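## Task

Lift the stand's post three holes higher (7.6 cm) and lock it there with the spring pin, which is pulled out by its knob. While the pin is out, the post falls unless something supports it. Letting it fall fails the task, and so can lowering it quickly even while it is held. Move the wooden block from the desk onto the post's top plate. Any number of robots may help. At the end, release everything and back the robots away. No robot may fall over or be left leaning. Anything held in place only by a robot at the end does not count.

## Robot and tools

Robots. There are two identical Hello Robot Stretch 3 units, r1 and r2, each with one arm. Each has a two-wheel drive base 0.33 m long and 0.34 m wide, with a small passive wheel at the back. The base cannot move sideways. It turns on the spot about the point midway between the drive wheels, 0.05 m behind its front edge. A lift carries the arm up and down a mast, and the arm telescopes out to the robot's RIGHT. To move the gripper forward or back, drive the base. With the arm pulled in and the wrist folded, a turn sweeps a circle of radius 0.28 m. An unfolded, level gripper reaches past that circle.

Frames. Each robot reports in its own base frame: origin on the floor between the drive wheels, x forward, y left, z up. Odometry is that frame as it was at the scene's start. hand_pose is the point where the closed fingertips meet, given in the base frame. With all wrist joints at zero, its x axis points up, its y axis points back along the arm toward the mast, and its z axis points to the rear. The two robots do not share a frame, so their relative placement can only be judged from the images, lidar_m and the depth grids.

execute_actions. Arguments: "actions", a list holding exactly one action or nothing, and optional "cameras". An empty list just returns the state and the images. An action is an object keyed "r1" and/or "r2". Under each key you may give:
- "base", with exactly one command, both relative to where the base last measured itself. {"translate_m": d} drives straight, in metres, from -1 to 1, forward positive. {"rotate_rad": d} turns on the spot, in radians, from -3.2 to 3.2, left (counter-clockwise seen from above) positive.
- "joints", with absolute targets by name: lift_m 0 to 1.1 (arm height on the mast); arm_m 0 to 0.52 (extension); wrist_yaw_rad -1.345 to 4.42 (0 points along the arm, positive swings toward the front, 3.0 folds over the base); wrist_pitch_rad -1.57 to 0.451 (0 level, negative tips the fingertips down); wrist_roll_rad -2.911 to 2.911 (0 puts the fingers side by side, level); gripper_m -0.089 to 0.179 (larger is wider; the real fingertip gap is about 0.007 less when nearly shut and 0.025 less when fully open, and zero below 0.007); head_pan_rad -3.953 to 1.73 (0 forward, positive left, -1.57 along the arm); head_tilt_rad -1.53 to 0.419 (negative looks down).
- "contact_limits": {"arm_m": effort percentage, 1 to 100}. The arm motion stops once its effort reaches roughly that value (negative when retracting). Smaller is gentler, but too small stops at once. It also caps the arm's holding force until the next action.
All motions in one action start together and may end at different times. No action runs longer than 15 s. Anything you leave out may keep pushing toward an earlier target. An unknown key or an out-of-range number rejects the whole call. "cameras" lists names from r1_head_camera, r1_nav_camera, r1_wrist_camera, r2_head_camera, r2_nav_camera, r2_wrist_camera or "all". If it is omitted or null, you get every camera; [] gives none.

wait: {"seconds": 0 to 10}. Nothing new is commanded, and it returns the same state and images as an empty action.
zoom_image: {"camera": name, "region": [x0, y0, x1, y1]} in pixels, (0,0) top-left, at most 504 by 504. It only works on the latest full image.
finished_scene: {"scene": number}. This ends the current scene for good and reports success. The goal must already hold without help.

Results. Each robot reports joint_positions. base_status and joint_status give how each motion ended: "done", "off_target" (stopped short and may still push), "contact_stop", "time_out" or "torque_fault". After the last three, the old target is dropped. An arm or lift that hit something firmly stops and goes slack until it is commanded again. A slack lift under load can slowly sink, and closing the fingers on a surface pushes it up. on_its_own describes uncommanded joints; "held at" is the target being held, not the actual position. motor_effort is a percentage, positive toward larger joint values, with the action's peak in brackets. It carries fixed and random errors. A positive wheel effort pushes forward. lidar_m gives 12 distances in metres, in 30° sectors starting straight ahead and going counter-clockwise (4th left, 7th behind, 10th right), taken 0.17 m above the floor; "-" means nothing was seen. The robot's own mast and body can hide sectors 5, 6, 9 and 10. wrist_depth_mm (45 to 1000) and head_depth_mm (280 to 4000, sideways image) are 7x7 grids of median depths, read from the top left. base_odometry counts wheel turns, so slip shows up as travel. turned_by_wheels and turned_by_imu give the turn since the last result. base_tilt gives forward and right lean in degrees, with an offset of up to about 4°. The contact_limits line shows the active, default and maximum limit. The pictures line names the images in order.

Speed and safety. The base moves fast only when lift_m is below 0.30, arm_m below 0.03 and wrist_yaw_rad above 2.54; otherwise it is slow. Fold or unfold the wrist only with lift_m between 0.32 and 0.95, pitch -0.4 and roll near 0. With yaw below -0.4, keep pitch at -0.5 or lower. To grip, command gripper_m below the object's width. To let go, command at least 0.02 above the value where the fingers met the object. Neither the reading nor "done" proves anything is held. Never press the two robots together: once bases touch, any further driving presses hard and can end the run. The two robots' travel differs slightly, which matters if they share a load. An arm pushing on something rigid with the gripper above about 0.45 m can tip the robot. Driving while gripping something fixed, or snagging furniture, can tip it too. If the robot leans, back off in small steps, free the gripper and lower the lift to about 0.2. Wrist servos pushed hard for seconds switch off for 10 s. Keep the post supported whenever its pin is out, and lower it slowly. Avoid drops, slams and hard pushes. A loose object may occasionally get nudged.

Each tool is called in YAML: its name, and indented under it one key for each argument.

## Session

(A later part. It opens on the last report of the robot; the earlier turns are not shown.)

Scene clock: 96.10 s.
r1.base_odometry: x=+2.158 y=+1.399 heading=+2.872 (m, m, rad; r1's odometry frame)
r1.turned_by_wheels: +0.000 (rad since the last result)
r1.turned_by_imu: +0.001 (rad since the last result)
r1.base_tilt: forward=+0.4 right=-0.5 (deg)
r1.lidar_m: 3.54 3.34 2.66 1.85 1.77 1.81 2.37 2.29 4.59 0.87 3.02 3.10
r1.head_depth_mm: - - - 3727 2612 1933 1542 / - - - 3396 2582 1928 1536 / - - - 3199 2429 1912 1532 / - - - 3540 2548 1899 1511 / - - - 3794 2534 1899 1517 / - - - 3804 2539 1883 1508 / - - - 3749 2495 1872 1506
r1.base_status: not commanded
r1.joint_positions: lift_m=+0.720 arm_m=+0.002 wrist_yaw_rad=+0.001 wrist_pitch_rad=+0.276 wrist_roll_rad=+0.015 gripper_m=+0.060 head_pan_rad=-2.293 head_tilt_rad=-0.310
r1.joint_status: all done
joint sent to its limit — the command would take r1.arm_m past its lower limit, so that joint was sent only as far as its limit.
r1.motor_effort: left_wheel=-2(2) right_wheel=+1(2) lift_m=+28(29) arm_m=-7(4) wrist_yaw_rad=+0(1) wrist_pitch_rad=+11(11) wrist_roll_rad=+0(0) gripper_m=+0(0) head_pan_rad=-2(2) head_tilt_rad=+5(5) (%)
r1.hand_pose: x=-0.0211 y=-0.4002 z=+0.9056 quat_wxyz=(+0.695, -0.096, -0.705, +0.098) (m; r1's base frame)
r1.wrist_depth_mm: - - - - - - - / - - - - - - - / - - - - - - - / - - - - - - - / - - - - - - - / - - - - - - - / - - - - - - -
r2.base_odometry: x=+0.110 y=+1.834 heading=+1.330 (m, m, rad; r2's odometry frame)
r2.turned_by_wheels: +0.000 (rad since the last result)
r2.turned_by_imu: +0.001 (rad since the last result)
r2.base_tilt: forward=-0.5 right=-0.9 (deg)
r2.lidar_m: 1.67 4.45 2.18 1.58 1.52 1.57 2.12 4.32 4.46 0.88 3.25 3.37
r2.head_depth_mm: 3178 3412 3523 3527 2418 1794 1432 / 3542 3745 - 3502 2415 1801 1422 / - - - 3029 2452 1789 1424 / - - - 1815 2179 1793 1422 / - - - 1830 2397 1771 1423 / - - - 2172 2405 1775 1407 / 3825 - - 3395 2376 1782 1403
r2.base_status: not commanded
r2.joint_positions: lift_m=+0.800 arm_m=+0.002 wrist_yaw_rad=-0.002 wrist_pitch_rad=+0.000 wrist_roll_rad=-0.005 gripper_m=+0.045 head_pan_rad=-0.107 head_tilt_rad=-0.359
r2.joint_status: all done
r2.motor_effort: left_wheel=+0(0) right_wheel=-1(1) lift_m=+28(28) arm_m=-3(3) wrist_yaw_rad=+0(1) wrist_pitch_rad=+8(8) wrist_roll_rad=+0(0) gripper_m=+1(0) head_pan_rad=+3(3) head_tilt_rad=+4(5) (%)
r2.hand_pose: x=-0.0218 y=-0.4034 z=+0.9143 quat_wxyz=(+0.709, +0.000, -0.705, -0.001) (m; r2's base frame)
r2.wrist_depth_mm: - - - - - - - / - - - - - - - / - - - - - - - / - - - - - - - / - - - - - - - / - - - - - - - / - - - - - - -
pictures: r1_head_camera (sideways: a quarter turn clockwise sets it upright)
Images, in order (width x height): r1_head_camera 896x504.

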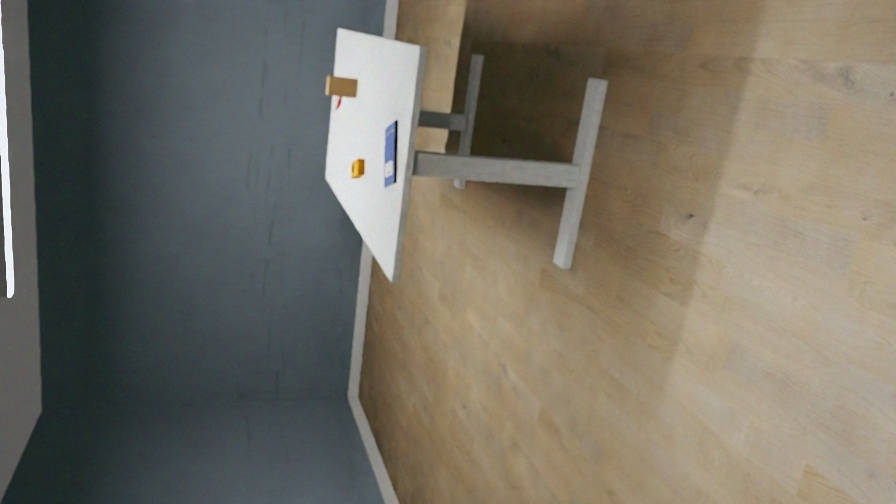

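execute_actions:
  actions:
    - {"r2":{"base":{"rotate_rad":0.355},"joints":{"wrist_yaw_rad":2.9,"wrist_pitch_rad":-0.4,"lift_m":0.45}}}
  cameras: []

execute_actions:
  actions:
    - {"r2":{"joints":{"lift_m":0.28}}}
  cameras: []

execute_actions:
  actions:
    - {"r2":{"base":{"translate_m":1.0},"joints":{"head_pan_rad":-0.6,"head_tilt_rad":-0.5}}}
  cameras: []

execute_actions:
  actions:
    - {"r2":{"base":{"translate_m":0.7}}}
  cameras: ["r2_head_camera","r2_nav_camera"]

Scene clock: 110.40 s.
r1.base_odometry: x=+2.158 y=+1.399 heading=+2.872 (m, m, rad; r1's odometry frame)
r1.turned_by_wheels: +0.000 (rad since the last result)
r1.turned_by_imu: +0.001 (rad since the last result)
r1.base_tilt: forward=+0.5 right=-0.6 (deg)
r1.lidar_m: 3.55 3.36 2.68 1.85 1.77 1.81 2.38 2.30 4.57 0.87 3.01 3.08
r1.head_depth_mm: - - - 3741 2600 1928 1537 / - - - 3422 2580 1913 1531 / - - - 3210 2446 1919 1528 / - - - 3673 2545 1916 1518 / - - - 3819 2526 1906 1512 / - - - 3767 2517 1895 1512 / - - - 3764 2504 1869 1506
r1.base_status: not commanded
r1.joint_positions: lift_m=+0.720 arm_m=+0.002 wrist_yaw_rad=+0.001 wrist_pitch_rad=+0.276 wrist_roll_rad=+0.015 gripper_m=+0.060 head_pan_rad=-2.293 head_tilt_rad=-0.310
r1.joint_status: not commanded
r1.motor_effort: left_wheel=-2(2) right_wheel=+2(1) lift_m=+27(28) arm_m=-7(7) wrist_yaw_rad=-1(0) wrist_pitch_rad=+11(11) wrist_roll_rad=+0(0) gripper_m=-1(1) head_pan_rad=-1(2) head_tilt_rad=+5(5) (%)
r1.hand_pose: x=-0.0211 y=-0.4002 z=+0.9056 quat_wxyz=(+0.695, -0.096, -0.705, +0.098) (m; r1's base frame)
r1.wrist_depth_mm: - - - - - - - / - - - - - - - / - - - - - - - / - - - - - - - / - - - - - - - / - - - - - - - / - - - - - - -
r2.base_odometry: x=+0.110 y=+1.834 heading=+1.685 (m, m, rad; r2's odometry frame)
r2.turned_by_wheels: +0.355 (rad since the last result)
r2.turned_by_imu: +0.362 (rad since the last result)
r2.base_tilt: forward=-0.5 right=-0.9 (deg)
r2.lidar_m: 2.75 2.68 1.68 1.51 1.52 1.84 3.58 4.36 0.88 3.25 3.28 1.67
r2.head_depth_mm: - - - 1707 2110 1782 1428 / - - - 1855 2419 1755 1433 / - - - 2808 2442 1789 1420 / - - - 3687 2400 1772 1425 / 3721 - - 3712 2390 1787 1418 / 3695 - - 3718 2394 1780 1414 / 3633 3835 - 3656 2372 1781 1401
r2.base_status: done
r2.joint_positions: lift_m=+0.450 arm_m=+0.002 wrist_yaw_rad=+2.897 wrist_pitch_rad=-0.414 wrist_roll_rad=-0.005 gripper_m=+0.045 head_pan_rad=-0.107 head_tilt_rad=-0.359
r2.joint_status: all done
r2.motor_effort: left_wheel=-1(3) right_wheel=+2(4) lift_m=+16(24) arm_m=-3(3) wrist_yaw_rad=+3(4) wrist_pitch_rad=+5(7) wrist_roll_rad=+0(0) gripper_m=+0(0) head_pan_rad=+1(3) head_tilt_rad=+5(5) (%)
r2.hand_pose: x=+0.0332 y=+0.0711 z=+0.4639 quat_wxyz=(+0.229, +0.702, +0.061, +0.671) (m; r2's base frame)
r2.wrist_depth_mm: - - - - - - - / - - - - - - - / - - - - - - - / - - - - - - - / 903 - 925 885 892 894 876 / 735 - - 747 - 734 749 / 639 648 630 636 637 632 635
pictures: none
No camera images: the call's "cameras" was empty. Leave "cameras" out to get every camera's image.

Scene clock: 112.77 s.
r1.base_odometry: x=+2.158 y=+1.399 heading=+2.872 (m, m, rad; r1's odometry frame)
r1.turned_by_wheels: +0.000 (rad since the last result)
r1.turned_by_imu: +0.000 (rad since the last result)
r1.base_tilt: forward=+0.5 right=-0.7 (deg)
r1.lidar_m: 3.56 3.35 2.67 1.85 1.77 1.81 2.38 2.30 4.59 0.87 3.01 3.10
r1.head_depth_mm: - - - 3699 2604 1934 1533 / - - - 3401 2602 1917 1526 / - - - 3187 2438 1908 1522 / - - - 3593 2535 1907 1523 / - - - 3762 2538 1898 1518 / - - - 3806 2521 1871 1508 / - - - 3776 2511 1889 1501
r1.base_status: not commanded
r1.joint_positions: lift_m=+0.720 arm_m=+0.002 wrist_yaw_rad=+0.001 wrist_pitch_rad=+0.276 wrist_roll_rad=+0.015 gripper_m=+0.060 head_pan_rad=-2.293 head_tilt_rad=-0.310
r1.joint_status: not commanded
r1.motor_effort: left_wheel=-2(2) right_wheel=+2(2) lift_m=+29(28) arm_m=-7(7) wrist_yaw_rad=+1(0) wrist_pitch_rad=+10(10) wrist_roll_rad=+0(0) gripper_m=+0(0) head_pan_rad=-2(2) head_tilt_rad=+5(5) (%)
r1.hand_pose: x=-0.0211 y=-0.4002 z=+0.9056 quat_wxyz=(+0.695, -0.096, -0.705, +0.098) (m; r1's base frame)
r1.wrist_depth_mm: - - - - - - - / - - - - - - - / - - - - - - - / - - - - - - - / - - - - - - - / - - - - - - - / - - - - - - -
r2.base_odometry: x=+0.110 y=+1.834 heading=+1.685 (m, m, rad; r2's odometry frame)
r2.turned_by_wheels: +0.000 (rad since the last result)
r2.turned_by_imu: +0.000 (rad since the last result)
r2.base_tilt: forward=-0.5 right=-0.8 (deg)
r2.lidar_m: 2.76 2.69 1.68 1.51 1.52 1.84 3.54 4.36 0.88 3.25 3.28 1.67
r2.head_depth_mm: - - - 1699 2109 1799 1430 / - - - 1843 2422 1755 1424 / - - - 2807 2440 1796 1423 / - - - 3731 2403 1794 1421 / 3815 - - 3708 2382 1791 1417 / 3665 - - 3685 2404 1773 1407 / 3594 3787 - 3722 2387 1779 1412
r2.base_status: not commanded
r2.joint_positions: lift_m=+0.280 arm_m=+0.002 wrist_yaw_rad=+2.897 wrist_pitch_rad=-0.415 wrist_roll_rad=-0.005 gripper_m=+0.045 head_pan_rad=-0.107 head_tilt_rad=-0.359
r2.joint_status: all done
r2.motor_effort: left_wheel=-1(1) right_wheel=+0(1) lift_m=+16(16) arm_m=-3(3) wrist_yaw_rad=+3(3) wrist_pitch_rad=+6(6) wrist_roll_rad=+0(0) gripper_m=+0(0) head_pan_rad=+2(2) head_tilt_rad=+4(4) (%)
r2.hand_pose: x=+0.0332 y=+0.0711 z=+0.2938 quat_wxyz=(+0.229, +0.702, +0.061, +0.671) (m; r2's base frame)
r2.wrist_depth_mm: - - - - - - - / - - - - - - - / - - - - - - - / 781 804 788 783 788 776 785 / 634 - 656 630 648 619 629 / 521 - - 523 - 525 524 / 462 - - 458 450 444 445
pictures: none
No camera images: the call's "cameras" was empty. Leave "cameras" out to get every camera's image.

Scene clock: 117.70 s.
r1.base_odometry: x=+2.158 y=+1.399 heading=+2.872 (m, m, rad; r1's odometry frame)
r1.turned_by_wheels: +0.000 (rad since the last result)
r1.turned_by_imu: +0.001 (rad since the last result)
r1.base_tilt: forward=+0.5 right=-0.4 (deg)
r1.lidar_m: 3.54 3.35 2.66 1.85 1.77 1.81 2.38 2.29 2.35 0.87 3.02 3.09
r1.head_depth_mm: - - - 3730 2595 1941 1548 / - - - 3388 2584 1926 1529 / - - - 3192 2444 1916 1528 / - - - 3591 2548 1904 1514 / - - - 3818 2525 1890 1515 / - - - 3803 2427 1887 1505 / - - - 3249 2271 1890 1503
r1.base_status: not commanded
r1.joint_positions: lift_m=+0.720 arm_m=+0.002 wrist_yaw_rad=+0.001 wrist_pitch_rad=+0.276 wrist_roll_rad=+0.015 gripper_m=+0.060 head_pan_rad=-2.293 head_tilt_rad=-0.310
r1.joint_status: not commanded
r1.motor_effort: left_wheel=-2(2) right_wheel=+2(2) lift_m=+28(28) arm_m=-6(7) wrist_yaw_rad=+0(0) wrist_pitch_rad=+10(10) wrist_roll_rad=-1(0) gripper_m=+1(1) head_pan_rad=-2(2) head_tilt_rad=+5(5) (%)
r1.hand_pose: x=-0.0211 y=-0.4002 z=+0.9056 quat_wxyz=(+0.695, -0.096, -0.705, +0.098) (m; r1's base frame)
r1.wrist_depth_mm: - - - - - - - / - - - - - - - / - - - - - - - / - - - - - - - / - - - - - - - / - - - - - - - / - - - - - - -
r2.base_odometry: x=-0.004 y=+2.828 heading=+1.685 (m, m, rad; r2's odometry frame)
r2.turned_by_wheels: +0.000 (rad since the last result)
r2.turned_by_imu: +0.004 (rad since the last result)
r2.base_tilt: forward=-0.5 right=-0.8 (deg)
r2.lidar_m: 3.46 2.99 1.88 1.69 1.70 2.06 4.01 1.55 2.45 3.08 0.94 1.79
r2.head_depth_mm: 2783 2951 3161 1241 900 775 1255 / 2990 3258 3443 1247 896 1474 1286 / 3269 3521 3759 1235 927 1567 1288 / 3597 3877 - 1192 1007 1573 1284 / 3693 - 1982 1227 1902 1556 1282 / 3452 3685 3684 1372 1969 1554 1285 / 3215 3320 3519 2337 1919 1548 1275
r2.base_status: done
r2.joint_positions: lift_m=+0.280 arm_m=+0.002 wrist_yaw_rad=+2.898 wrist_pitch_rad=-0.415 wrist_roll_rad=-0.005 gripper_m=+0.045 head_pan_rad=-0.593 head_tilt_rad=-0.494
r2.joint_status: all done
r2.motor_effort: left_wheel=-1(5) right_wheel=+1(7) lift_m=+16(16) arm_m=-3(3) wrist_yaw_rad=+2(3) wrist_pitch_rad=+6(6) wrist_roll_rad=+0(0) gripper_m=+0(0) head_pan_rad=-1(23) head_tilt_rad=-2(16) (%)
r2.hand_pose: x=+0.0330 y=+0.0711 z=+0.2938 quat_wxyz=(+0.229, +0.702, +0.061, +0.671) (m; r2's base frame)
r2.wrist_depth_mm: - - - - - - - / - - - - - - - / - - - - - - - / 797 798 789 789 767 790 772 / 630 - 656 627 640 629 620 / 521 - - 521 - 519 526 / 465 - - 454 446 446 448
pictures: none
No camera images: the call's "cameras" was empty. Leave "cameras" out to get every camera's image.

Scene clock: 121.83 s.
r1.base_odometry: x=+2.158 y=+1.399 heading=+2.872 (m, m, rad; r1's odometry frame)
r1.turned_by_wheels: +0.000 (rad since the last result)
r1.turned_by_imu: +0.001 (rad since the last result)
r1.base_tilt: forward=+0.5 right=-0.7 (deg)
r1.lidar_m: 3.55 3.36 2.67 1.85 1.77 1.81 2.38 2.30 2.90 0.87 3.02 3.09
r1.head_depth_mm: - - - 3715 2608 1949 1536 / - - - 3464 2566 1913 1537 / - - - 3202 2436 1918 1523 / - - - 3571 2548 1903 1518 / - - - 3556 2536 1890 1512 / - - - 3515 2525 1884 1511 / - - - 3770 2506 1878 1499
r1.base_status: not commanded
r1.joint_positions: lift_m=+0.720 arm_m=+0.002 wrist_yaw_rad=+0.001 wrist_pitch_rad=+0.276 wrist_roll_rad=+0.015 gripper_m=+0.060 head_pan_rad=-2.293 head_tilt_rad=-0.310
r1.joint_status: not commanded
r1.motor_effort: left_wheel=-2(2) right_wheel=+2(2) lift_m=+28(28) arm_m=-6(8) wrist_yaw_rad=+0(0) wrist_pitch_rad=+10(10) wrist_roll_rad=+0(0) gripper_m=+0(0) head_pan_rad=-2(2) head_tilt_rad=+5(5) (%)
r1.hand_pose: x=-0.0211 y=-0.4002 z=+0.9056 quat_wxyz=(+0.695, -0.096, -0.705, +0.098) (m; r1's base frame)
r1.wrist_depth_mm: - - - - - - - / - - - - - - - / - - - - - - - / - - - - - - - / - - - - - - - / - - - - - - - / - - - - - - -
r2.base_odometry: x=-0.083 y=+3.523 heading=+1.685 (m, m, rad; r2's odometry frame)
r2.turned_by_wheels: +0.000 (rad since the last result)
r2.turned_by_imu: +0.003 (rad since the last result)
r2.base_tilt: forward=-0.5 right=-0.9 (deg)
r2.lidar_m: 2.77 2.79 2.02 1.82 1.83 2.22 4.30 2.18 0.85 0.85 2.96 1.16
r2.head_depth_mm: 2672 2858 3054 1118 898 704 627 / 2913 3066 3303 1243 896 703 1258 / 3136 3332 3563 1236 896 772 1288 / 3226 3508 3787 1230 888 1513 1288 / 2977 3215 3491 1227 967 1529 1278 / 2729 2973 3176 1224 1831 1553 1284 / 2527 2654 2927 2729 1962 1557 1272
r2.base_status: done
r2.joint_positions: lift_m=+0.280 arm_m=+0.002 wrist_yaw_rad=+2.898 wrist_pitch_rad=-0.415 wrist_roll_rad=-0.005 gripper_m=+0.045 head_pan_rad=-0.593 head_tilt_rad=-0.494
r2.joint_status: not commanded
r2.motor_effort: left_wheel=-1(5) right_wheel=+1(6) lift_m=+16(16) arm_m=-3(3) wrist_yaw_rad=+2(2) wrist_pitch_rad=+6(6) wrist_roll_rad=+0(0) gripper_m=+0(0) head_pan_rad=-3(3) head_tilt_rad=-2(3) (%)
r2.hand_pose: x=+0.0330 y=+0.0711 z=+0.2938 quat_wxyz=(+0.229, +0.702, +0.061, +0.671) (m; r2's base frame)
r2.wrist_depth_mm: - - - - - - - / - - - - - - - / - - - - - - - / 798 793 786 795 785 776 780 / 627 - 652 633 638 620 614 / 521 - - 525 - 512 518 / 456 - - 447 442 452 452
pictures: r2_head_camera (sideways: a quarter turn clockwise sets it upright), r2_nav_camera (sideways: a quarter turn counterclockwise sets it upright)
Images, in order (width x height): r2_head_camera 896x504, r2_nav_camera 672x504.

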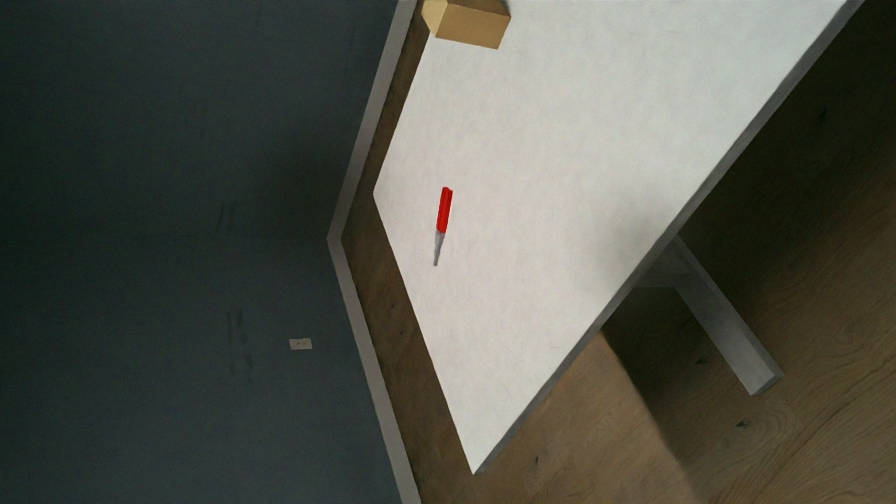

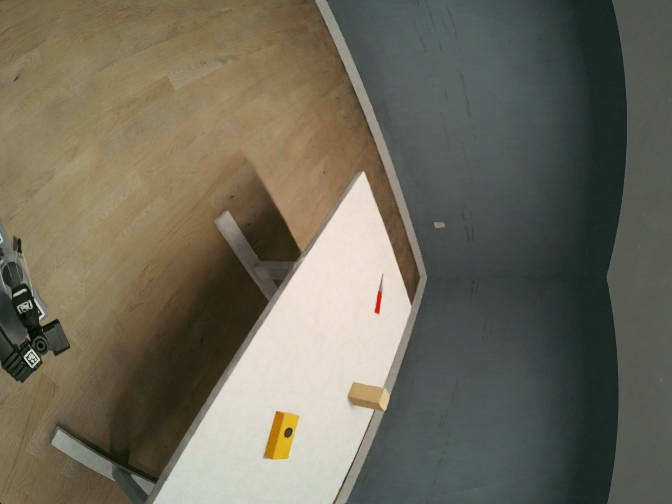

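execute_actions:
  actions:
    - {"r2":{"base":{"rotate_rad":0.05}}}
  cameras: []

execute_actions:
  actions:
    - {"r2":{"base":{"translate_m":0.5},"joints":{"lift_m":0.84,"head_pan_rad":-1.57,"head_tilt_rad":-0.6}}}
  cameras: []

execute_actions:
  actions:
    - {"r2":{"joints":{"wrist_yaw_rad":0,"gripper_m":0.13}}}
  cameras: []

execute_actions:
  actions:
    - {"r2":{"joints":{"wrist_pitch_rad":0.02,"lift_m":0.72,"arm_m":0.25}}}
  cameras: ["r2_head_camera","r2_wrist_camera"]

Scene clock: 130.63 s.
r1.base_odometry: x=+2.158 y=+1.399 heading=+2.872 (m, m, rad; r1's odometry frame)
r1.turned_by_wheels: +0.000 (rad since the last result)
r1.turned_by_imu: +0.001 (rad since the last result)
r1.base_tilt: forward=+0.5 right=-0.8 (deg)
r1.lidar_m: 3.55 3.35 2.67 1.85 1.78 1.81 2.37 2.29 2.91 0.87 3.01 3.10
r1.head_depth_mm: - - - 3683 2601 1922 1539 / - - - 3417 2595 1933 1534 / - - - 3185 2462 1907 1522 / - - - 3568 2528 1913 1525 / - - - 3567 2544 1909 1512 / - - - 3577 2531 1889 1507 / - - - 3774 2487 1871 1506
r1.base_status: not commanded
r1.joint_positions: lift_m=+0.720 arm_m=+0.002 wrist_yaw_rad=+0.001 wrist_pitch_rad=+0.276 wrist_roll_rad=+0.015 gripper_m=+0.060 head_pan_rad=-2.293 head_tilt_rad=-0.310
r1.joint_status: not commanded
r1.motor_effort: left_wheel=-2(2) right_wheel=+1(1) lift_m=+28(28) arm_m=-7(6) wrist_yaw_rad=-1(1) wrist_pitch_rad=+10(11) wrist_roll_rad=+0(0) gripper_m=+1(0) head_pan_rad=-2(2) head_tilt_rad=+5(5) (%)
r1.hand_pose: x=-0.0211 y=-0.4002 z=+0.9056 quat_wxyz=(+0.695, -0.096, -0.705, +0.098) (m; r1's base frame)
r1.wrist_depth_mm: - - - - - - - / - - - - - - - / - - - - - - - / - - - - - - - / - - - - - - - / - - - - - - - / - - - - - - -
r2.base_odometry: x=-0.083 y=+3.523 heading=+1.735 (m, m, rad; r2's odometry frame)
r2.turned_by_wheels: +0.050 (rad since the last result)
r2.turned_by_imu: +0.051 (rad since the last result)
r2.base_tilt: forward=-0.5 right=-0.9 (deg)
r2.lidar_m: 2.77 2.80 1.98 1.82 1.84 2.31 4.87 2.18 0.85 2.95 2.98 1.16
r2.head_depth_mm: 2765 2922 3139 1245 903 705 1203 / 2960 3235 3416 1245 898 723 1291 / 3244 3479 3780 1234 897 1428 1291 / 3108 3421 3648 1228 893 1513 1284 / 2858 3125 3390 1229 1008 1562 1282 / 2648 2855 3093 2708 1910 1545 1281 / 2482 2630 2847 2685 1970 1545 1279
r2.base_status: done
r2.joint_positions: lift_m=+0.280 arm_m=+0.002 wrist_yaw_rad=+2.898 wrist_pitch_rad=-0.415 wrist_roll_rad=-0.005 gripper_m=+0.045 head_pan_rad=-0.593 head_tilt_rad=-0.494
r2.joint_status: not commanded
r2.motor_effort: left_wheel=-2(6) right_wheel=+1(5) lift_m=+16(16) arm_m=-3(3) wrist_yaw_rad=+2(2) wrist_pitch_rad=+6(6) wrist_roll_rad=+0(0) gripper_m=-1(0) head_pan_rad=-3(3) head_tilt_rad=-2(3) (%)
r2.hand_pose: x=+0.0330 y=+0.0711 z=+0.2938 quat_wxyz=(+0.229, +0.702, +0.061, +0.671) (m; r2's base frame)
r2.wrist_depth_mm: - - - - - - - / - - - - - - - / - - - - - - - / 801 793 790 785 779 780 792 / 629 - 669 631 644 626 619 / 524 - - 526 - 519 519 / 464 - - 462 447 446 448
pictures: none
No camera images: the call's "cameras" was empty. Leave "cameras" out to get every camera's image.

Scene clock: 136.80 s.
r1.base_odometry: x=+2.158 y=+1.399 heading=+2.872 (m, m, rad; r1's odometry frame)
r1.turned_by_wheels: +0.000 (rad since the last result)
r1.turned_by_imu: +0.001 (rad since the last result)
r1.base_tilt: forward=+0.5 right=-0.6 (deg)
r1.lidar_m: 3.56 3.34 2.67 1.84 1.77 1.80 2.37 2.29 3.35 0.87 3.03 3.09
r1.head_depth_mm: - - - 3709 2575 1933 1543 / - - - 3442 2573 1918 1528 / - - - 3196 2462 1918 1532 / - - - 3413 2523 1901 1526 / - - - 3407 2514 1885 1515 / - - - 3758 2521 1895 1508 / - - - 3747 2511 1869 1500
r1.base_status: not commanded
r1.joint_positions: lift_m=+0.720 arm_m=+0.002 wrist_yaw_rad=+0.001 wrist_pitch_rad=+0.276 wrist_roll_rad=+0.015 gripper_m=+0.060 head_pan_rad=-2.293 head_tilt_rad=-0.310
r1.joint_status: not commanded
r1.motor_effort: left_wheel=-2(2) right_wheel=+1(1) lift_m=+28(28) arm_m=-7(6) wrist_yaw_rad=+0(0) wrist_pitch_rad=+10(10) wrist_roll_rad=-1(0) gripper_m=+0(1) head_pan_rad=-2(2) head_tilt_rad=+5(5) (%)
r1.hand_pose: x=-0.0211 y=-0.4002 z=+0.9056 quat_wxyz=(+0.695, -0.096, -0.705, +0.098) (m; r1's base frame)
r1.wrist_depth_mm: - - - - - - - / - - - - - - - / - - - - - - - / - - - - - - - / - - - - - - - / - - - - - - - / - - - - - - -
r2.base_odometry: x=-0.165 y=+4.017 heading=+1.735 (m, m, rad; r2's odometry frame)
r2.turned_by_wheels: +0.000 (rad since the last result)
r2.turned_by_imu: +0.003 (rad since the last result)
r2.base_tilt: forward=-0.5 right=-0.8 (deg)
r2.lidar_m: 2.27 2.29 2.04 1.88 1.91 2.39 5.09 2.66 1.11 2.88 0.81 2.46
r2.head_depth_mm: 2530 2774 3054 1041 783 665 - / 2475 2732 2988 1039 794 665 - / 2458 2701 2950 1041 793 662 1278 / 2400 2666 2926 991 791 642 1306 / 2388 2590 2902 1032 793 642 - / 2366 2599 2795 1024 788 640 1210 / 2329 2528 2806 1024 784 636 1180
r2.base_status: done
r2.joint_positions: lift_m=+0.840 arm_m=+0.002 wrist_yaw_rad=+2.898 wrist_pitch_rad=-0.415 wrist_roll_rad=-0.005 gripper_m=+0.045 head_pan_rad=-1.563 head_tilt_rad=-0.592
r2.joint_status: all done
r2.motor_effort: left_wheel=-1(5) right_wheel=+1(6) lift_m=+28(30) arm_m=-3(3) wrist_yaw_rad=+1(1) wrist_pitch_rad=+6(6) wrist_roll_rad=+0(0) gripper_m=+0(0) head_pan_rad=-3(31) head_tilt_rad=-4(17) (%)
r2.hand_pose: x=+0.0330 y=+0.0711 z=+0.8529 quat_wxyz=(+0.229, +0.702, +0.061, +0.671) (m; r2's base frame)
r2.wrist_depth_mm: - - - - - - - / - - - - - - - / - - - - - - - / - - - - - - - / - - - - - - - / - - - - - - - / - - - - - - -
pictures: none
No camera images: the call's "cameras" was empty. Leave "cameras" out to get every camera's image.

Scene clock: 139.27 s.
r1.base_odometry: x=+2.158 y=+1.399 heading=+2.872 (m, m, rad; r1's odometry frame)
r1.turned_by_wheels: +0.000 (rad since the last result)
r1.turned_by_imu: +0.000 (rad since the last result)
r1.base_tilt: forward=+0.5 right=-0.8 (deg)
r1.lidar_m: 3.54 3.34 2.67 1.84 1.77 1.80 2.38 2.29 3.35 0.87 3.02 3.09
r1.head_depth_mm: - - - 3714 2633 1934 1536 / - - - 3383 2577 1928 1528 / - - - 3207 2441 1919 1527 / - - - 3394 2569 1888 1522 / - - - 3349 2535 1913 1522 / - - - 3804 2519 1893 1511 / - - - 3784 2478 1879 1497
r1.base_status: not commanded
r1.joint_positions: lift_m=+0.720 arm_m=+0.002 wrist_yaw_rad=+0.001 wrist_pitch_rad=+0.276 wrist_roll_rad=+0.015 gripper_m=+0.060 head_pan_rad=-2.293 head_tilt_rad=-0.310
r1.joint_status: not commanded
r1.motor_effort: left_wheel=-2(2) right_wheel=+1(2) lift_m=+27(28) arm_m=-7(6) wrist_yaw_rad=+1(1) wrist_pitch_rad=+10(10) wrist_roll_rad=+0(0) gripper_m=+0(1) head_pan_rad=-2(2) head_tilt_rad=+4(6) (%)
r1.hand_pose: x=-0.0211 y=-0.4002 z=+0.9056 quat_wxyz=(+0.695, -0.096, -0.705, +0.098) (m; r1's base frame)
r1.wrist_depth_mm: - - - - - - - / - - - - - - - / - - - - - - - / - - - - - - - / - - - - - - - / - - - - - - - / - - - - - - -
r2.base_odometry: x=-0.165 y=+4.017 heading=+1.735 (m, m, rad; r2's odometry frame)
r2.turned_by_wheels: +0.000 (rad since the last result)
r2.turned_by_imu: +0.000 (rad since the last result)
r2.base_tilt: forward=-0.5 right=-0.8 (deg)
r2.lidar_m: 2.27 2.30 2.04 1.88 1.91 2.39 5.06 2.67 1.11 2.89 0.81 2.46
r2.head_depth_mm: 2498 2811 2998 1044 788 664 - / 2493 2750 2987 1042 799 664 - / 2429 2709 2946 1037 795 682 - / 2433 2662 2925 989 791 678 - / 2372 2620 2884 1028 790 633 1212 / 2379 2582 2864 1027 788 638 1184 / 2316 2569 2781 1023 785 639 1183
r2.base_status: not commanded
r2.joint_positions: lift_m=+0.840 arm_m=+0.002 wrist_yaw_rad=+0.003 wrist_pitch_rad=-0.415 wrist_roll_rad=-0.005 gripper_m=+0.130 head_pan_rad=-1.563 head_tilt_rad=-0.592
r2.joint_status: all done
r2.motor_effort: left_wheel=-2(1) right_wheel=+1(1) lift_m=+28(28) arm_m=-3(3) wrist_yaw_rad=-4(4) wrist_pitch_rad=+6(6) wrist_roll_rad=+0(0) gripper_m=+0(80) head_pan_rad=-2(3) head_tilt_rad=-4(3) (%)
r2.hand_pose: x=-0.0208 y=-0.3718 z=+0.8529 quat_wxyz=(+0.694, +0.147, -0.689, -0.145) (m; r2's base frame)
r2.wrist_depth_mm: - - - - - - - / - - - 790 946 962 937 / 641 630 630 624 632 619 621 / 477 479 480 475 474 453 471 / 380 399 382 379 381 378 377 / 317 - 318 318 317 - 314 / 282 265 272 271 272 278 289
pictures: none
No camera images: the call's "cameras" was empty. Leave "cameras" out to get every camera's image.

Scene clock: 142.33 s.
r1.base_odometry: x=+2.158 y=+1.399 heading=+2.872 (m, m, rad; r1's odometry frame)
r1.turned_by_wheels: +0.000 (rad since the last result)
r1.turned_by_imu: +0.000 (rad since the last result)
r1.base_tilt: forward=+0.4 right=-0.6 (deg)
r1.lidar_m: 3.57 3.35 2.66 1.85 1.77 1.81 2.37 2.29 3.33 0.87 3.02 3.10
r1.head_depth_mm: - - - 3694 2571 1940 1540 / - - - 3423 2582 1928 1537 / - - 3245 3202 2429 1919 1523 / - - - 3378 2558 1905 1525 / - - - 3343 2519 1887 1513 / - - - 3723 2517 1885 1504 / - - - 3774 2484 1880 1504
r1.base_status: not commanded
r1.joint_positions: lift_m=+0.720 arm_m=+0.002 wrist_yaw_rad=+0.001 wrist_pitch_rad=+0.276 wrist_roll_rad=+0.015 gripper_m=+0.060 head_pan_rad=-2.293 head_tilt_rad=-0.310
r1.joint_status: not commanded
r1.motor_effort: left_wheel=-2(2) right_wheel=+1(1) lift_m=+27(28) arm_m=-7(7) wrist_yaw_rad=+0(1) wrist_pitch_rad=+10(11) wrist_roll_rad=+0(0) gripper_m=+0(0) head_pan_rad=-2(2) head_tilt_rad=+5(5) (%)
r1.hand_pose: x=-0.0211 y=-0.4002 z=+0.9056 quat_wxyz=(+0.695, -0.096, -0.705, +0.098) (m; r1's base frame)
r1.wrist_depth_mm: - - - - - - - / - - - - - - - / - - - - - - - / - - - - - - - / - - - - - - - / - - - - - - - / - - - - - - -
r2.base_odometry: x=-0.165 y=+4.017 heading=+1.735 (m, m, rad; r2's odometry frame)
r2.turned_by_wheels: +0.000 (rad since the last result)
r2.turned_by_imu: +0.000 (rad since the last result)
r2.base_tilt: forward=-0.4 right=-0.8 (deg)
r2.lidar_m: 2.27 2.30 2.04 1.88 1.90 2.39 5.03 2.67 1.11 2.89 0.81 2.46
r2.head_depth_mm: 2504 2754 3039 1039 784 663 1245 / 2480 2751 2962 1039 819 - 1192 / 2458 2698 2991 1045 851 626 1213 / 2439 2645 2942 986 - 626 1216 / 2385 2636 2890 1035 791 642 1218 / 2377 2576 2839 1024 783 639 1186 / 2330 2554 2779 1018 789 639 1174
r2.base_status: not commanded
r2.joint_positions: lift_m=+0.720 arm_m=+0.250 wrist_yaw_rad=+0.002 wrist_pitch_rad=-0.002 wrist_roll_rad=-0.005 gripper_m=+0.130 head_pan_rad=-1.563 head_tilt_rad=-0.592
r2.joint_status: all done
r2.motor_effort: left_wheel=-1(1) right_wheel=+1(0) lift_m=+16(24) arm_m=+3(4) wrist_yaw_rad=-2(5) wrist_pitch_rad=+8(9) wrist_roll_rad=+0(0) gripper_m=+0(0) head_pan_rad=-2(3) head_tilt_rad=-3(4) (%)
r2.hand_pose: x=-0.0210 y=-0.6509 z=+0.8345 quat_wxyz=(+0.709, +0.002, -0.705, +0.000) (m; r2's base frame)
r2.wrist_depth_mm: - - - - - - - / - - - - - - - / - - - - - - - / - - - - - - - / 589 645 574 480 564 571 558 / 385 - 383 379 378 - 373 / 304 272 283 285 281 267 279
pictures: r2_head_camera (sideways: a quarter turn clockwise sets it upright), r2_wrist_camera
Images, in order (width x height): r2_head_camera 896x504, r2_wrist_camera 644x364.

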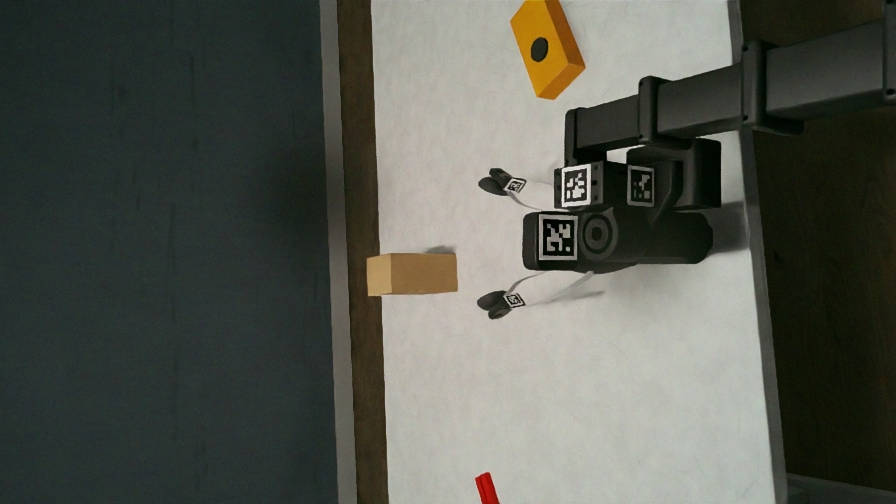

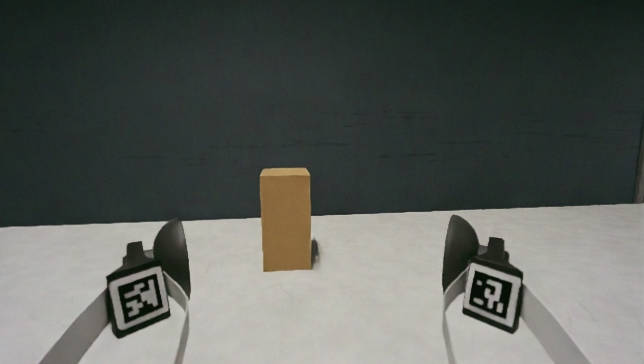

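execute_actions:
  actions:
    - {"r2":{"base":{"translate_m":0.033},"joints":{"lift_m":0.67,"arm_m":0.35}}}
  cameras: ["r2_wrist_camera","r2_head_camera"]

Scene clock: 153.20 s.
r1.base_odometry: x=+2.158 y=+1.399 heading=+2.872 (m, m, rad; r1's odometry frame)
r1.turned_by_wheels: +0.000 (rad since the last result)
r1.turned_by_imu: +0.001 (rad since the last result)
r1.base_tilt: forward=+0.5 right=-0.7 (deg)
r1.lidar_m: 3.55 3.35 2.67 1.85 1.77 1.81 2.37 2.29 3.38 0.87 3.01 3.10
r1.head_depth_mm: - - - 3685 2598 1930 1536 / - - - 3383 2563 1929 1539 / - - - 3194 2437 1910 1527 / - - - 3357 2549 1907 1527 / - - - 3359 2532 1886 1520 / - - - 3786 2520 1881 1509 / - - - 3735 2496 1875 1508
r1.base_status: not commanded
r1.joint_positions: lift_m=+0.720 arm_m=+0.002 wrist_yaw_rad=+0.001 wrist_pitch_rad=+0.276 wrist_roll_rad=+0.015 gripper_m=+0.060 head_pan_rad=-2.293 head_tilt_rad=-0.310
r1.joint_status: not commanded
r1.motor_effort: left_wheel=-2(2) right_wheel=+2(2) lift_m=+28(28) arm_m=-6(6) wrist_yaw_rad=-1(0) wrist_pitch_rad=+10(11) wrist_roll_rad=+0(0) gripper_m=+0(1) head_pan_rad=-2(2) head_tilt_rad=+5(5) (%)
r1.hand_pose: x=-0.0211 y=-0.4002 z=+0.9056 quat_wxyz=(+0.695, -0.096, -0.705, +0.098) (m; r1's base frame)
r1.wrist_depth_mm: - - - - - - - / - - - - - - - / - - - - - - - / - - - - - - - / - - - - - - - / - - - - - - - / - - - - - - -
r2.base_odometry: x=-0.170 y=+4.049 heading=+1.734 (m, m, rad; r2's odometry frame)
r2.turned_by_wheels: +0.000 (rad since the last result)
r2.turned_by_imu: +0.001 (rad since the last result)
r2.base_tilt: forward=-0.5 right=-0.8 (deg)
r2.lidar_m: 2.24 2.26 2.04 1.89 1.91 2.40 2.73 1.15 1.14 2.88 0.80 2.42
r2.head_depth_mm: 2521 2783 3009 1047 783 663 1239 / 2482 2773 2934 1039 798 674 - / 2423 2733 2933 1040 - 628 1222 / 2416 2661 2934 989 762 643 1213 / 2365 2603 2900 1033 790 642 1212 / 2344 2599 2804 1021 789 639 1188 / 2308 2575 2795 1023 785 639 1166
r2.base_status: done
r2.joint_positions: lift_m=+0.670 arm_m=+0.350 wrist_yaw_rad=+0.002 wrist_pitch_rad=-0.002 wrist_roll_rad=-0.005 gripper_m=+0.130 head_pan_rad=-1.563 head_tilt_rad=-0.592
r2.joint_status: all done
r2.motor_effort: left_wheel=-1(2) right_wheel=+0(5) lift_m=+16(17) arm_m=+3(4) wrist_yaw_rad=-3(3) wrist_pitch_rad=+8(8) wrist_roll_rad=+0(0) gripper_m=+0(0) head_pan_rad=-3(3) head_tilt_rad=-3(4) (%)
r2.hand_pose: x=-0.0210 y=-0.7509 z=+0.7846 quat_wxyz=(+0.709, +0.001, -0.705, +0.000) (m; r2's base frame)
r2.wrist_depth_mm: - - - - - - - / - - - - - - - / - - - - - - - / - - - 302 - - - / 416 461 408 308 402 399 392 / 272 - 269 266 268 - 262 / 212 192 202 201 200 189 198
pictures: r2_head_camera (sideways: a quarter turn clockwise sets it upright), r2_wrist_camera
Images, in order (width x height): r2_head_camera 896x504, r2_wrist_camera 644x364.

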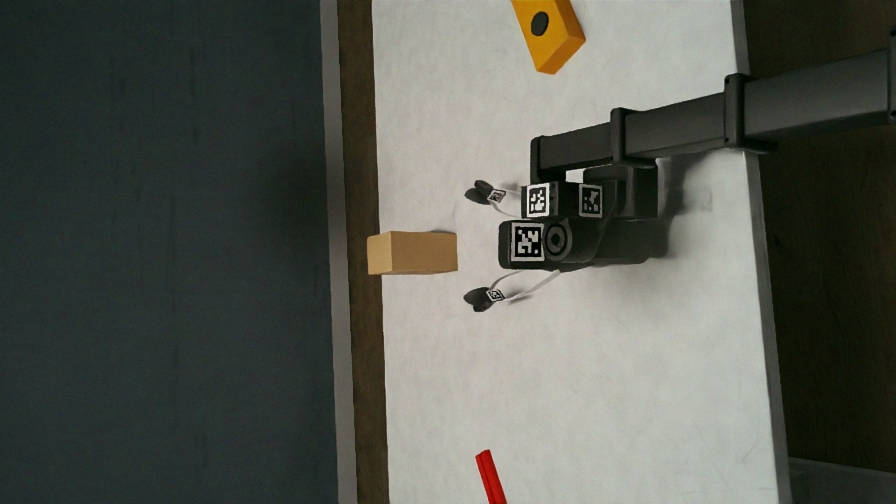

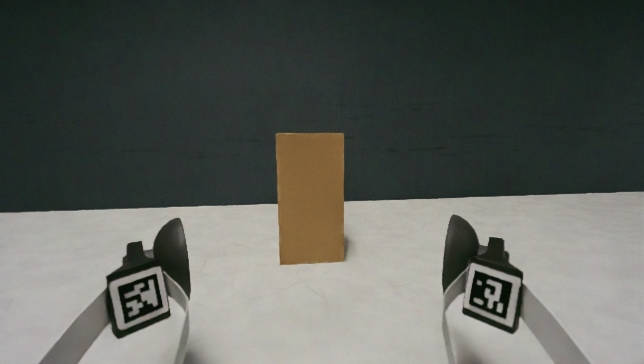

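execute_actions:
  actions:
    - {"r2":{"base":{"translate_m":0.005},"joints":{"lift_m":0.665,"arm_m":0.5}}}
  cameras: ["r2_wrist_camera","r2_head_camera"]

execute_actions:
  actions:
    - {"r2":{"joints":{"gripper_m":-0.01}}}
  cameras: ["r2_wrist_camera"]

execute_actions:
  actions:
    - {"r2":{"joints":{"lift_m":0.75}}}
  cameras: ["r2_wrist_camera","r2_head_camera"]

Scene clock: 158.73 s.
r1.base_odometry: x=+2.158 y=+1.399 heading=+2.872 (m, m, rad; r1's odometry frame)
r1.turned_by_wheels: +0.000 (rad since the last result)
r1.turned_by_imu: +0.001 (rad since the last result)
r1.base_tilt: forward=+0.6 right=-0.5 (deg)
r1.lidar_m: 3.54 3.35 2.67 1.85 1.77 1.80 2.38 2.29 3.37 0.88 3.02 3.09
r1.head_depth_mm: - - - 3703 2588 1938 1541 / - - - 3419 2592 1919 1520 / - - - 3211 2439 1920 1531 / - - - 3393 2556 1888 1522 / - - - 3357 2548 1886 1511 / - - - 3804 2512 1888 1516 / - - - 3715 2479 1880 1510
r1.base_status: not commanded
r1.joint_positions: lift_m=+0.720 arm_m=+0.002 wrist_yaw_rad=+0.001 wrist_pitch_rad=+0.276 wrist_roll_rad=+0.015 gripper_m=+0.060 head_pan_rad=-2.293 head_tilt_rad=-0.310
r1.joint_status: not commanded
r1.motor_effort: left_wheel=-2(2) right_wheel=+1(1) lift_m=+28(28) arm_m=-7(6) wrist_yaw_rad=+0(1) wrist_pitch_rad=+11(11) wrist_roll_rad=+0(0) gripper_m=+1(1) head_pan_rad=-2(2) head_tilt_rad=+6(5) (%)
r1.hand_pose: x=-0.0211 y=-0.4002 z=+0.9056 quat_wxyz=(+0.695, -0.096, -0.705, +0.098) (m; r1's base frame)
r1.wrist_depth_mm: - - - - - - - / - - - - - - - / - - - - - - - / - - - - - - - / - - - - - - - / - - - - - - - / - - - - - - -
r2.base_odometry: x=-0.171 y=+4.054 heading=+1.734 (m, m, rad; r2's odometry frame)
r2.turned_by_wheels: +0.000 (rad since the last result)
r2.turned_by_imu: +0.000 (rad since the last result)
r2.base_tilt: forward=-0.5 right=-0.8 (deg)
r2.lidar_m: 2.23 2.26 2.04 1.88 1.91 2.39 2.72 1.15 1.14 2.89 0.79 2.42
r2.head_depth_mm: 2538 2772 3007 1045 786 664 1254 / 2471 2723 2978 1035 799 663 - / 2452 2704 2995 1110 769 644 1220 / 2414 2640 2925 973 768 644 1219 / 2374 2610 2869 1028 788 642 1213 / 2346 2562 2822 1026 788 642 1185 / 2350 2543 2762 1019 788 638 1156
r2.base_status: done
r2.joint_positions: lift_m=+0.665 arm_m=+0.500 wrist_yaw_rad=+0.002 wrist_pitch_rad=-0.002 wrist_roll_rad=-0.005 gripper_m=+0.130 head_pan_rad=-1.563 head_tilt_rad=-0.592
r2.joint_status: all done
r2.motor_effort: left_wheel=-1(3) right_wheel=+0(5) lift_m=+16(17) arm_m=+3(3) wrist_yaw_rad=-3(3) wrist_pitch_rad=+8(8) wrist_roll_rad=+0(0) gripper_m=+0(1) head_pan_rad=-2(3) head_tilt_rad=-4(4) (%)
r2.hand_pose: x=-0.0210 y=-0.9009 z=+0.7796 quat_wxyz=(+0.709, +0.001, -0.705, +0.000) (m; r2's base frame)
r2.wrist_depth_mm: - - - - - - - / - - - - - - - / - - - 147 - - - / - - - 149 - - - / - - 352 151 384 381 371 / 259 - 241 156 238 - 250 / 203 183 183 160 190 181 189
pictures: r2_head_camera (sideways: a quarter turn clockwise sets it upright), r2_wrist_camera
Images, in order (width x height): r2_head_camera 896x504, r2_wrist_camera 644x364.

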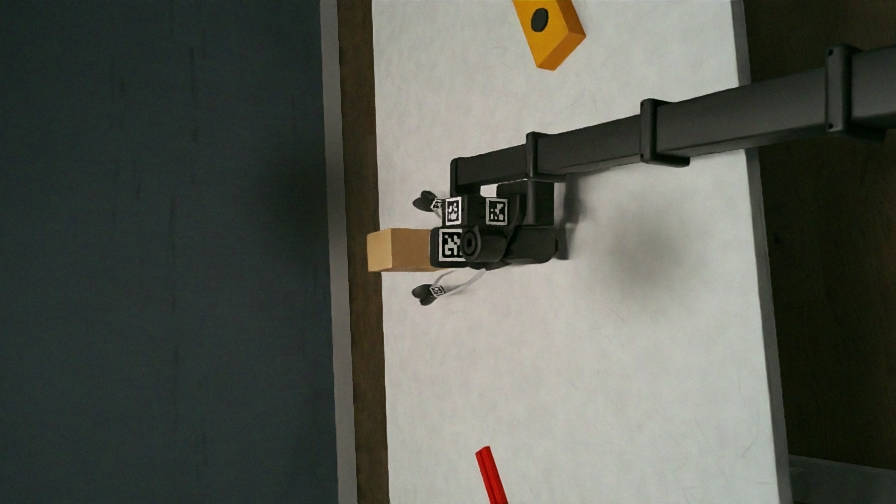

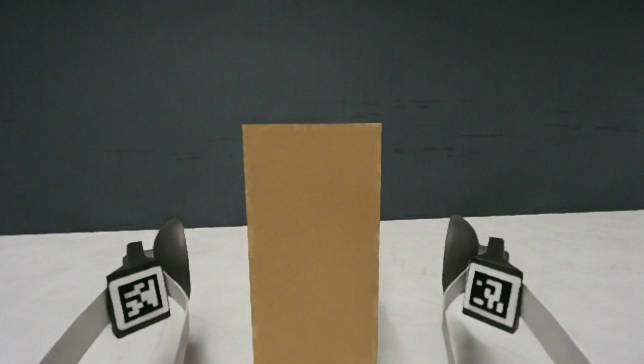

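Scene clock: 160.63 s.
r1.base_odometry: x=+2.158 y=+1.399 heading=+2.872 (m, m, rad; r1's odometry frame)
r1.turned_by_wheels: +0.000 (rad since the last result)
r1.turned_by_imu: +0.000 (rad since the last result)
r1.base_tilt: forward=+0.5 right=-0.5 (deg)
r1.lidar_m: 3.55 3.34 2.67 1.85 1.77 1.81 2.37 2.30 3.40 0.87 3.01 3.09
r1.head_depth_mm: - - - 3754 2599 1927 1544 / - - - 3446 2598 1915 1529 / - - - 3155 2455 1918 1526 / - - - 3366 2551 1900 1526 / - - - 3338 2535 1898 1512 / - - - 3773 2496 1890 1513 / - - - 3720 2522 1877 1505
r1.base_status: not commanded
r1.joint_positions: lift_m=+0.720 arm_m=+0.002 wrist_yaw_rad=+0.001 wrist_pitch_rad=+0.276 wrist_roll_rad=+0.015 gripper_m=+0.060 head_pan_rad=-2.293 head_tilt_rad=-0.310
r1.joint_status: not commanded
r1.motor_effort: left_wheel=-2(2) right_wheel=+1(1) lift_m=+28(28) arm_m=-7(6) wrist_yaw_rad=+0(1) wrist_pitch_rad=+11(10) wrist_roll_rad=+0(0) gripper_m=+0(1) head_pan_rad=-2(2) head_tilt_rad=+5(4) (%)
r1.hand_pose: x=-0.0211 y=-0.4002 z=+0.9056 quat_wxyz=(+0.695, -0.096, -0.705, +0.098) (m; r1's base frame)
r1.wrist_depth_mm: - - - - - - - / - - - - - - - / - - - - - - - / - - - - - - - / - - - - - - - / - - - - - - - / - - - - - - -
r2.base_odometry: x=-0.171 y=+4.054 heading=+1.734 (m, m, rad; r2's odometry frame)
r2.turned_by_wheels: +0.000 (rad since the last result)
r2.turned_by_imu: +0.000 (rad since the last result)
r2.base_tilt: forward=-0.5 right=-0.8 (deg)
r2.lidar_m: 2.24 2.26 2.05 1.89 1.91 2.41 2.73 1.15 1.14 2.88 0.80 2.42
r2.head_depth_mm: 2514 2769 3027 1051 784 665 1248 / 2511 2767 2965 1041 798 664 - / 2459 2700 2968 1086 768 642 1222 / 2398 2680 2920 963 768 643 1210 / 2383 2603 2916 1025 790 640 1214 / 2354 2599 2826 1022 788 641 1183 / 2315 2530 2756 1020 785 637 1151
r2.base_status: not commanded
r2.joint_positions: lift_m=+0.665 arm_m=+0.500 wrist_yaw_rad=+0.000 wrist_pitch_rad=-0.002 wrist_roll_rad=-0.005 gripper_m=-0.009 head_pan_rad=-1.563 head_tilt_rad=-0.592
r2.joint_status: all done
r2.motor_effort: left_wheel=-1(1) right_wheel=+1(1) lift_m=+16(16) arm_m=+3(3) wrist_yaw_rad=-1(3) wrist_pitch_rad=+8(8) wrist_roll_rad=+0(0) gripper_m=-25(98) head_pan_rad=-4(3) head_tilt_rad=-3(3) (%)
r2.hand_pose: x=-0.0214 y=-0.9010 z=+0.7796 quat_wxyz=(+0.709, +0.001, -0.705, -0.001) (m; r2's base frame)
r2.wrist_depth_mm: - - - - - - - / - - - - - - - / - - - 144 - - - / - - - 145 - - - / - 390 373 149 384 376 372 / 259 260 148 154 - 252 251 / 193 193 182 157 185 190 189
pictures: r2_wrist_camera
Images, in order (width x height): r2_wrist_camera 644x364.

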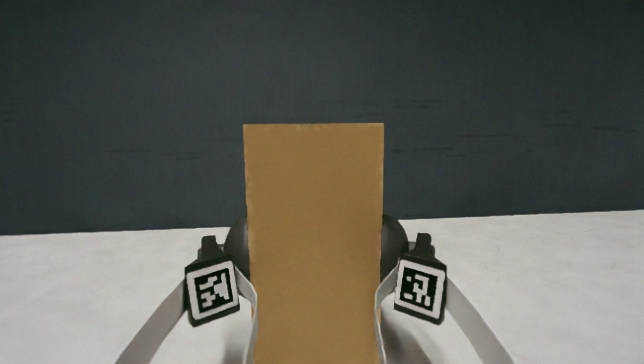

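Scene clock: 162.23 s.
r1.base_odometry: x=+2.158 y=+1.399 heading=+2.872 (m, m, rad; r1's odometry frame)
r1.turned_by_wheels: +0.000 (rad since the last result)
r1.turned_by_imu: +0.000 (rad since the last result)
r1.base_tilt: forward=+0.4 right=-0.7 (deg)
r1.lidar_m: 3.54 3.35 2.67 1.85 1.77 1.80 2.38 2.29 3.39 0.87 3.02 3.11
r1.head_depth_mm: - - - 3667 2575 1931 1537 / - - 3289 3411 2581 1935 1535 / - - 3255 3172 2432 1906 1530 / - - - 3366 2516 1888 1518 / - - - 3400 2531 1903 1516 / - - - 3782 2521 1897 1509 / - - - 3772 2511 1890 1507
r1.base_status: not commanded
r1.joint_positions: lift_m=+0.720 arm_m=+0.002 wrist_yaw_rad=+0.001 wrist_pitch_rad=+0.276 wrist_roll_rad=+0.015 gripper_m=+0.060 head_pan_rad=-2.293 head_tilt_rad=-0.310
r1.joint_status: not commanded
r1.motor_effort: left_wheel=-2(2) right_wheel=+1(1) lift_m=+27(28) arm_m=-7(7) wrist_yaw_rad=+0(0) wrist_pitch_rad=+10(11) wrist_roll_rad=+0(0) gripper_m=-1(0) head_pan_rad=-2(2) head_tilt_rad=+6(5) (%)
r1.hand_pose: x=-0.0211 y=-0.4002 z=+0.9056 quat_wxyz=(+0.695, -0.096, -0.705, +0.098) (m; r1's base frame)
r1.wrist_depth_mm: - - - - - - - / - - - - - - - / - - - - - - - / - - - - - - - / - - - - - - - / - - - - - - - / - - - - - - -
r2.base_odometry: x=-0.171 y=+4.054 heading=+1.734 (m, m, rad; r2's odometry frame)
r2.turned_by_wheels: +0.000 (rad since the last result)
r2.turned_by_imu: +0.000 (rad since the last result)
r2.base_tilt: forward=-0.4 right=-0.8 (deg)
r2.lidar_m: 2.23 2.26 2.05 1.89 1.91 2.40 2.72 1.15 1.14 2.88 0.79 2.42
r2.head_depth_mm: 2505 2785 3059 1045 785 665 - / 2464 2753 2968 1085 839 - 1188 / 2434 2685 2953 - 795 645 1219 / 2430 2629 2884 970 793 642 1206 / 2392 2624 2850 1034 791 639 1219 / 2344 2567 2812 1027 790 641 1180 / 2319 2556 2774 1019 784 638 1158
r2.base_status: not commanded
r2.joint_positions: lift_m=+0.750 arm_m=+0.500 wrist_yaw_rad=+0.000 wrist_pitch_rad=-0.030 wrist_roll_rad=-0.005 gripper_m=-0.002 head_pan_rad=-1.563 head_tilt_rad=-0.592
r2.joint_status: all done
r2.on_its_own: gripper_m is held at -0.001, not at your -0.010, by its stall guard, which is still easing
r2.motor_effort: left_wheel=-1(1) right_wheel=+1(1) lift_m=+29(30) arm_m=+3(3) wrist_yaw_rad=+0(1) wrist_pitch_rad=+19(20) wrist_roll_rad=+0(0) gripper_m=-3(25) head_pan_rad=-2(3) head_tilt_rad=-3(3) (%)
r2.hand_pose: x=-0.0214 y=-0.9002 z=+0.8565 quat_wxyz=(+0.709, +0.011, -0.705, -0.011) (m; r2's base frame)
r2.wrist_depth_mm: - - - - - - - / - - - - - - - / - - - 146 - - - / - - - 147 - - - / - - - 149 - - - / - 413 148 153 158 404 400 / 313 311 295 156 296 308 307
pictures: r2_head_camera (sideways: a quarter turn clockwise sets it upright), r2_wrist_camera
Images, in order (width x height): r2_head_camera 896x504, r2_wrist_camera 644x364.

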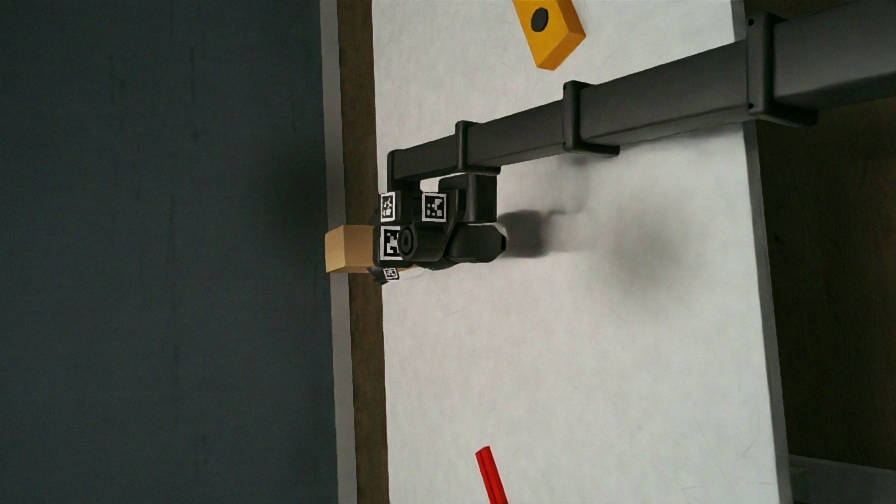

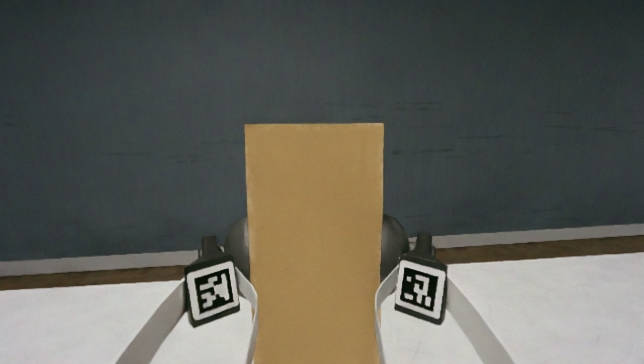

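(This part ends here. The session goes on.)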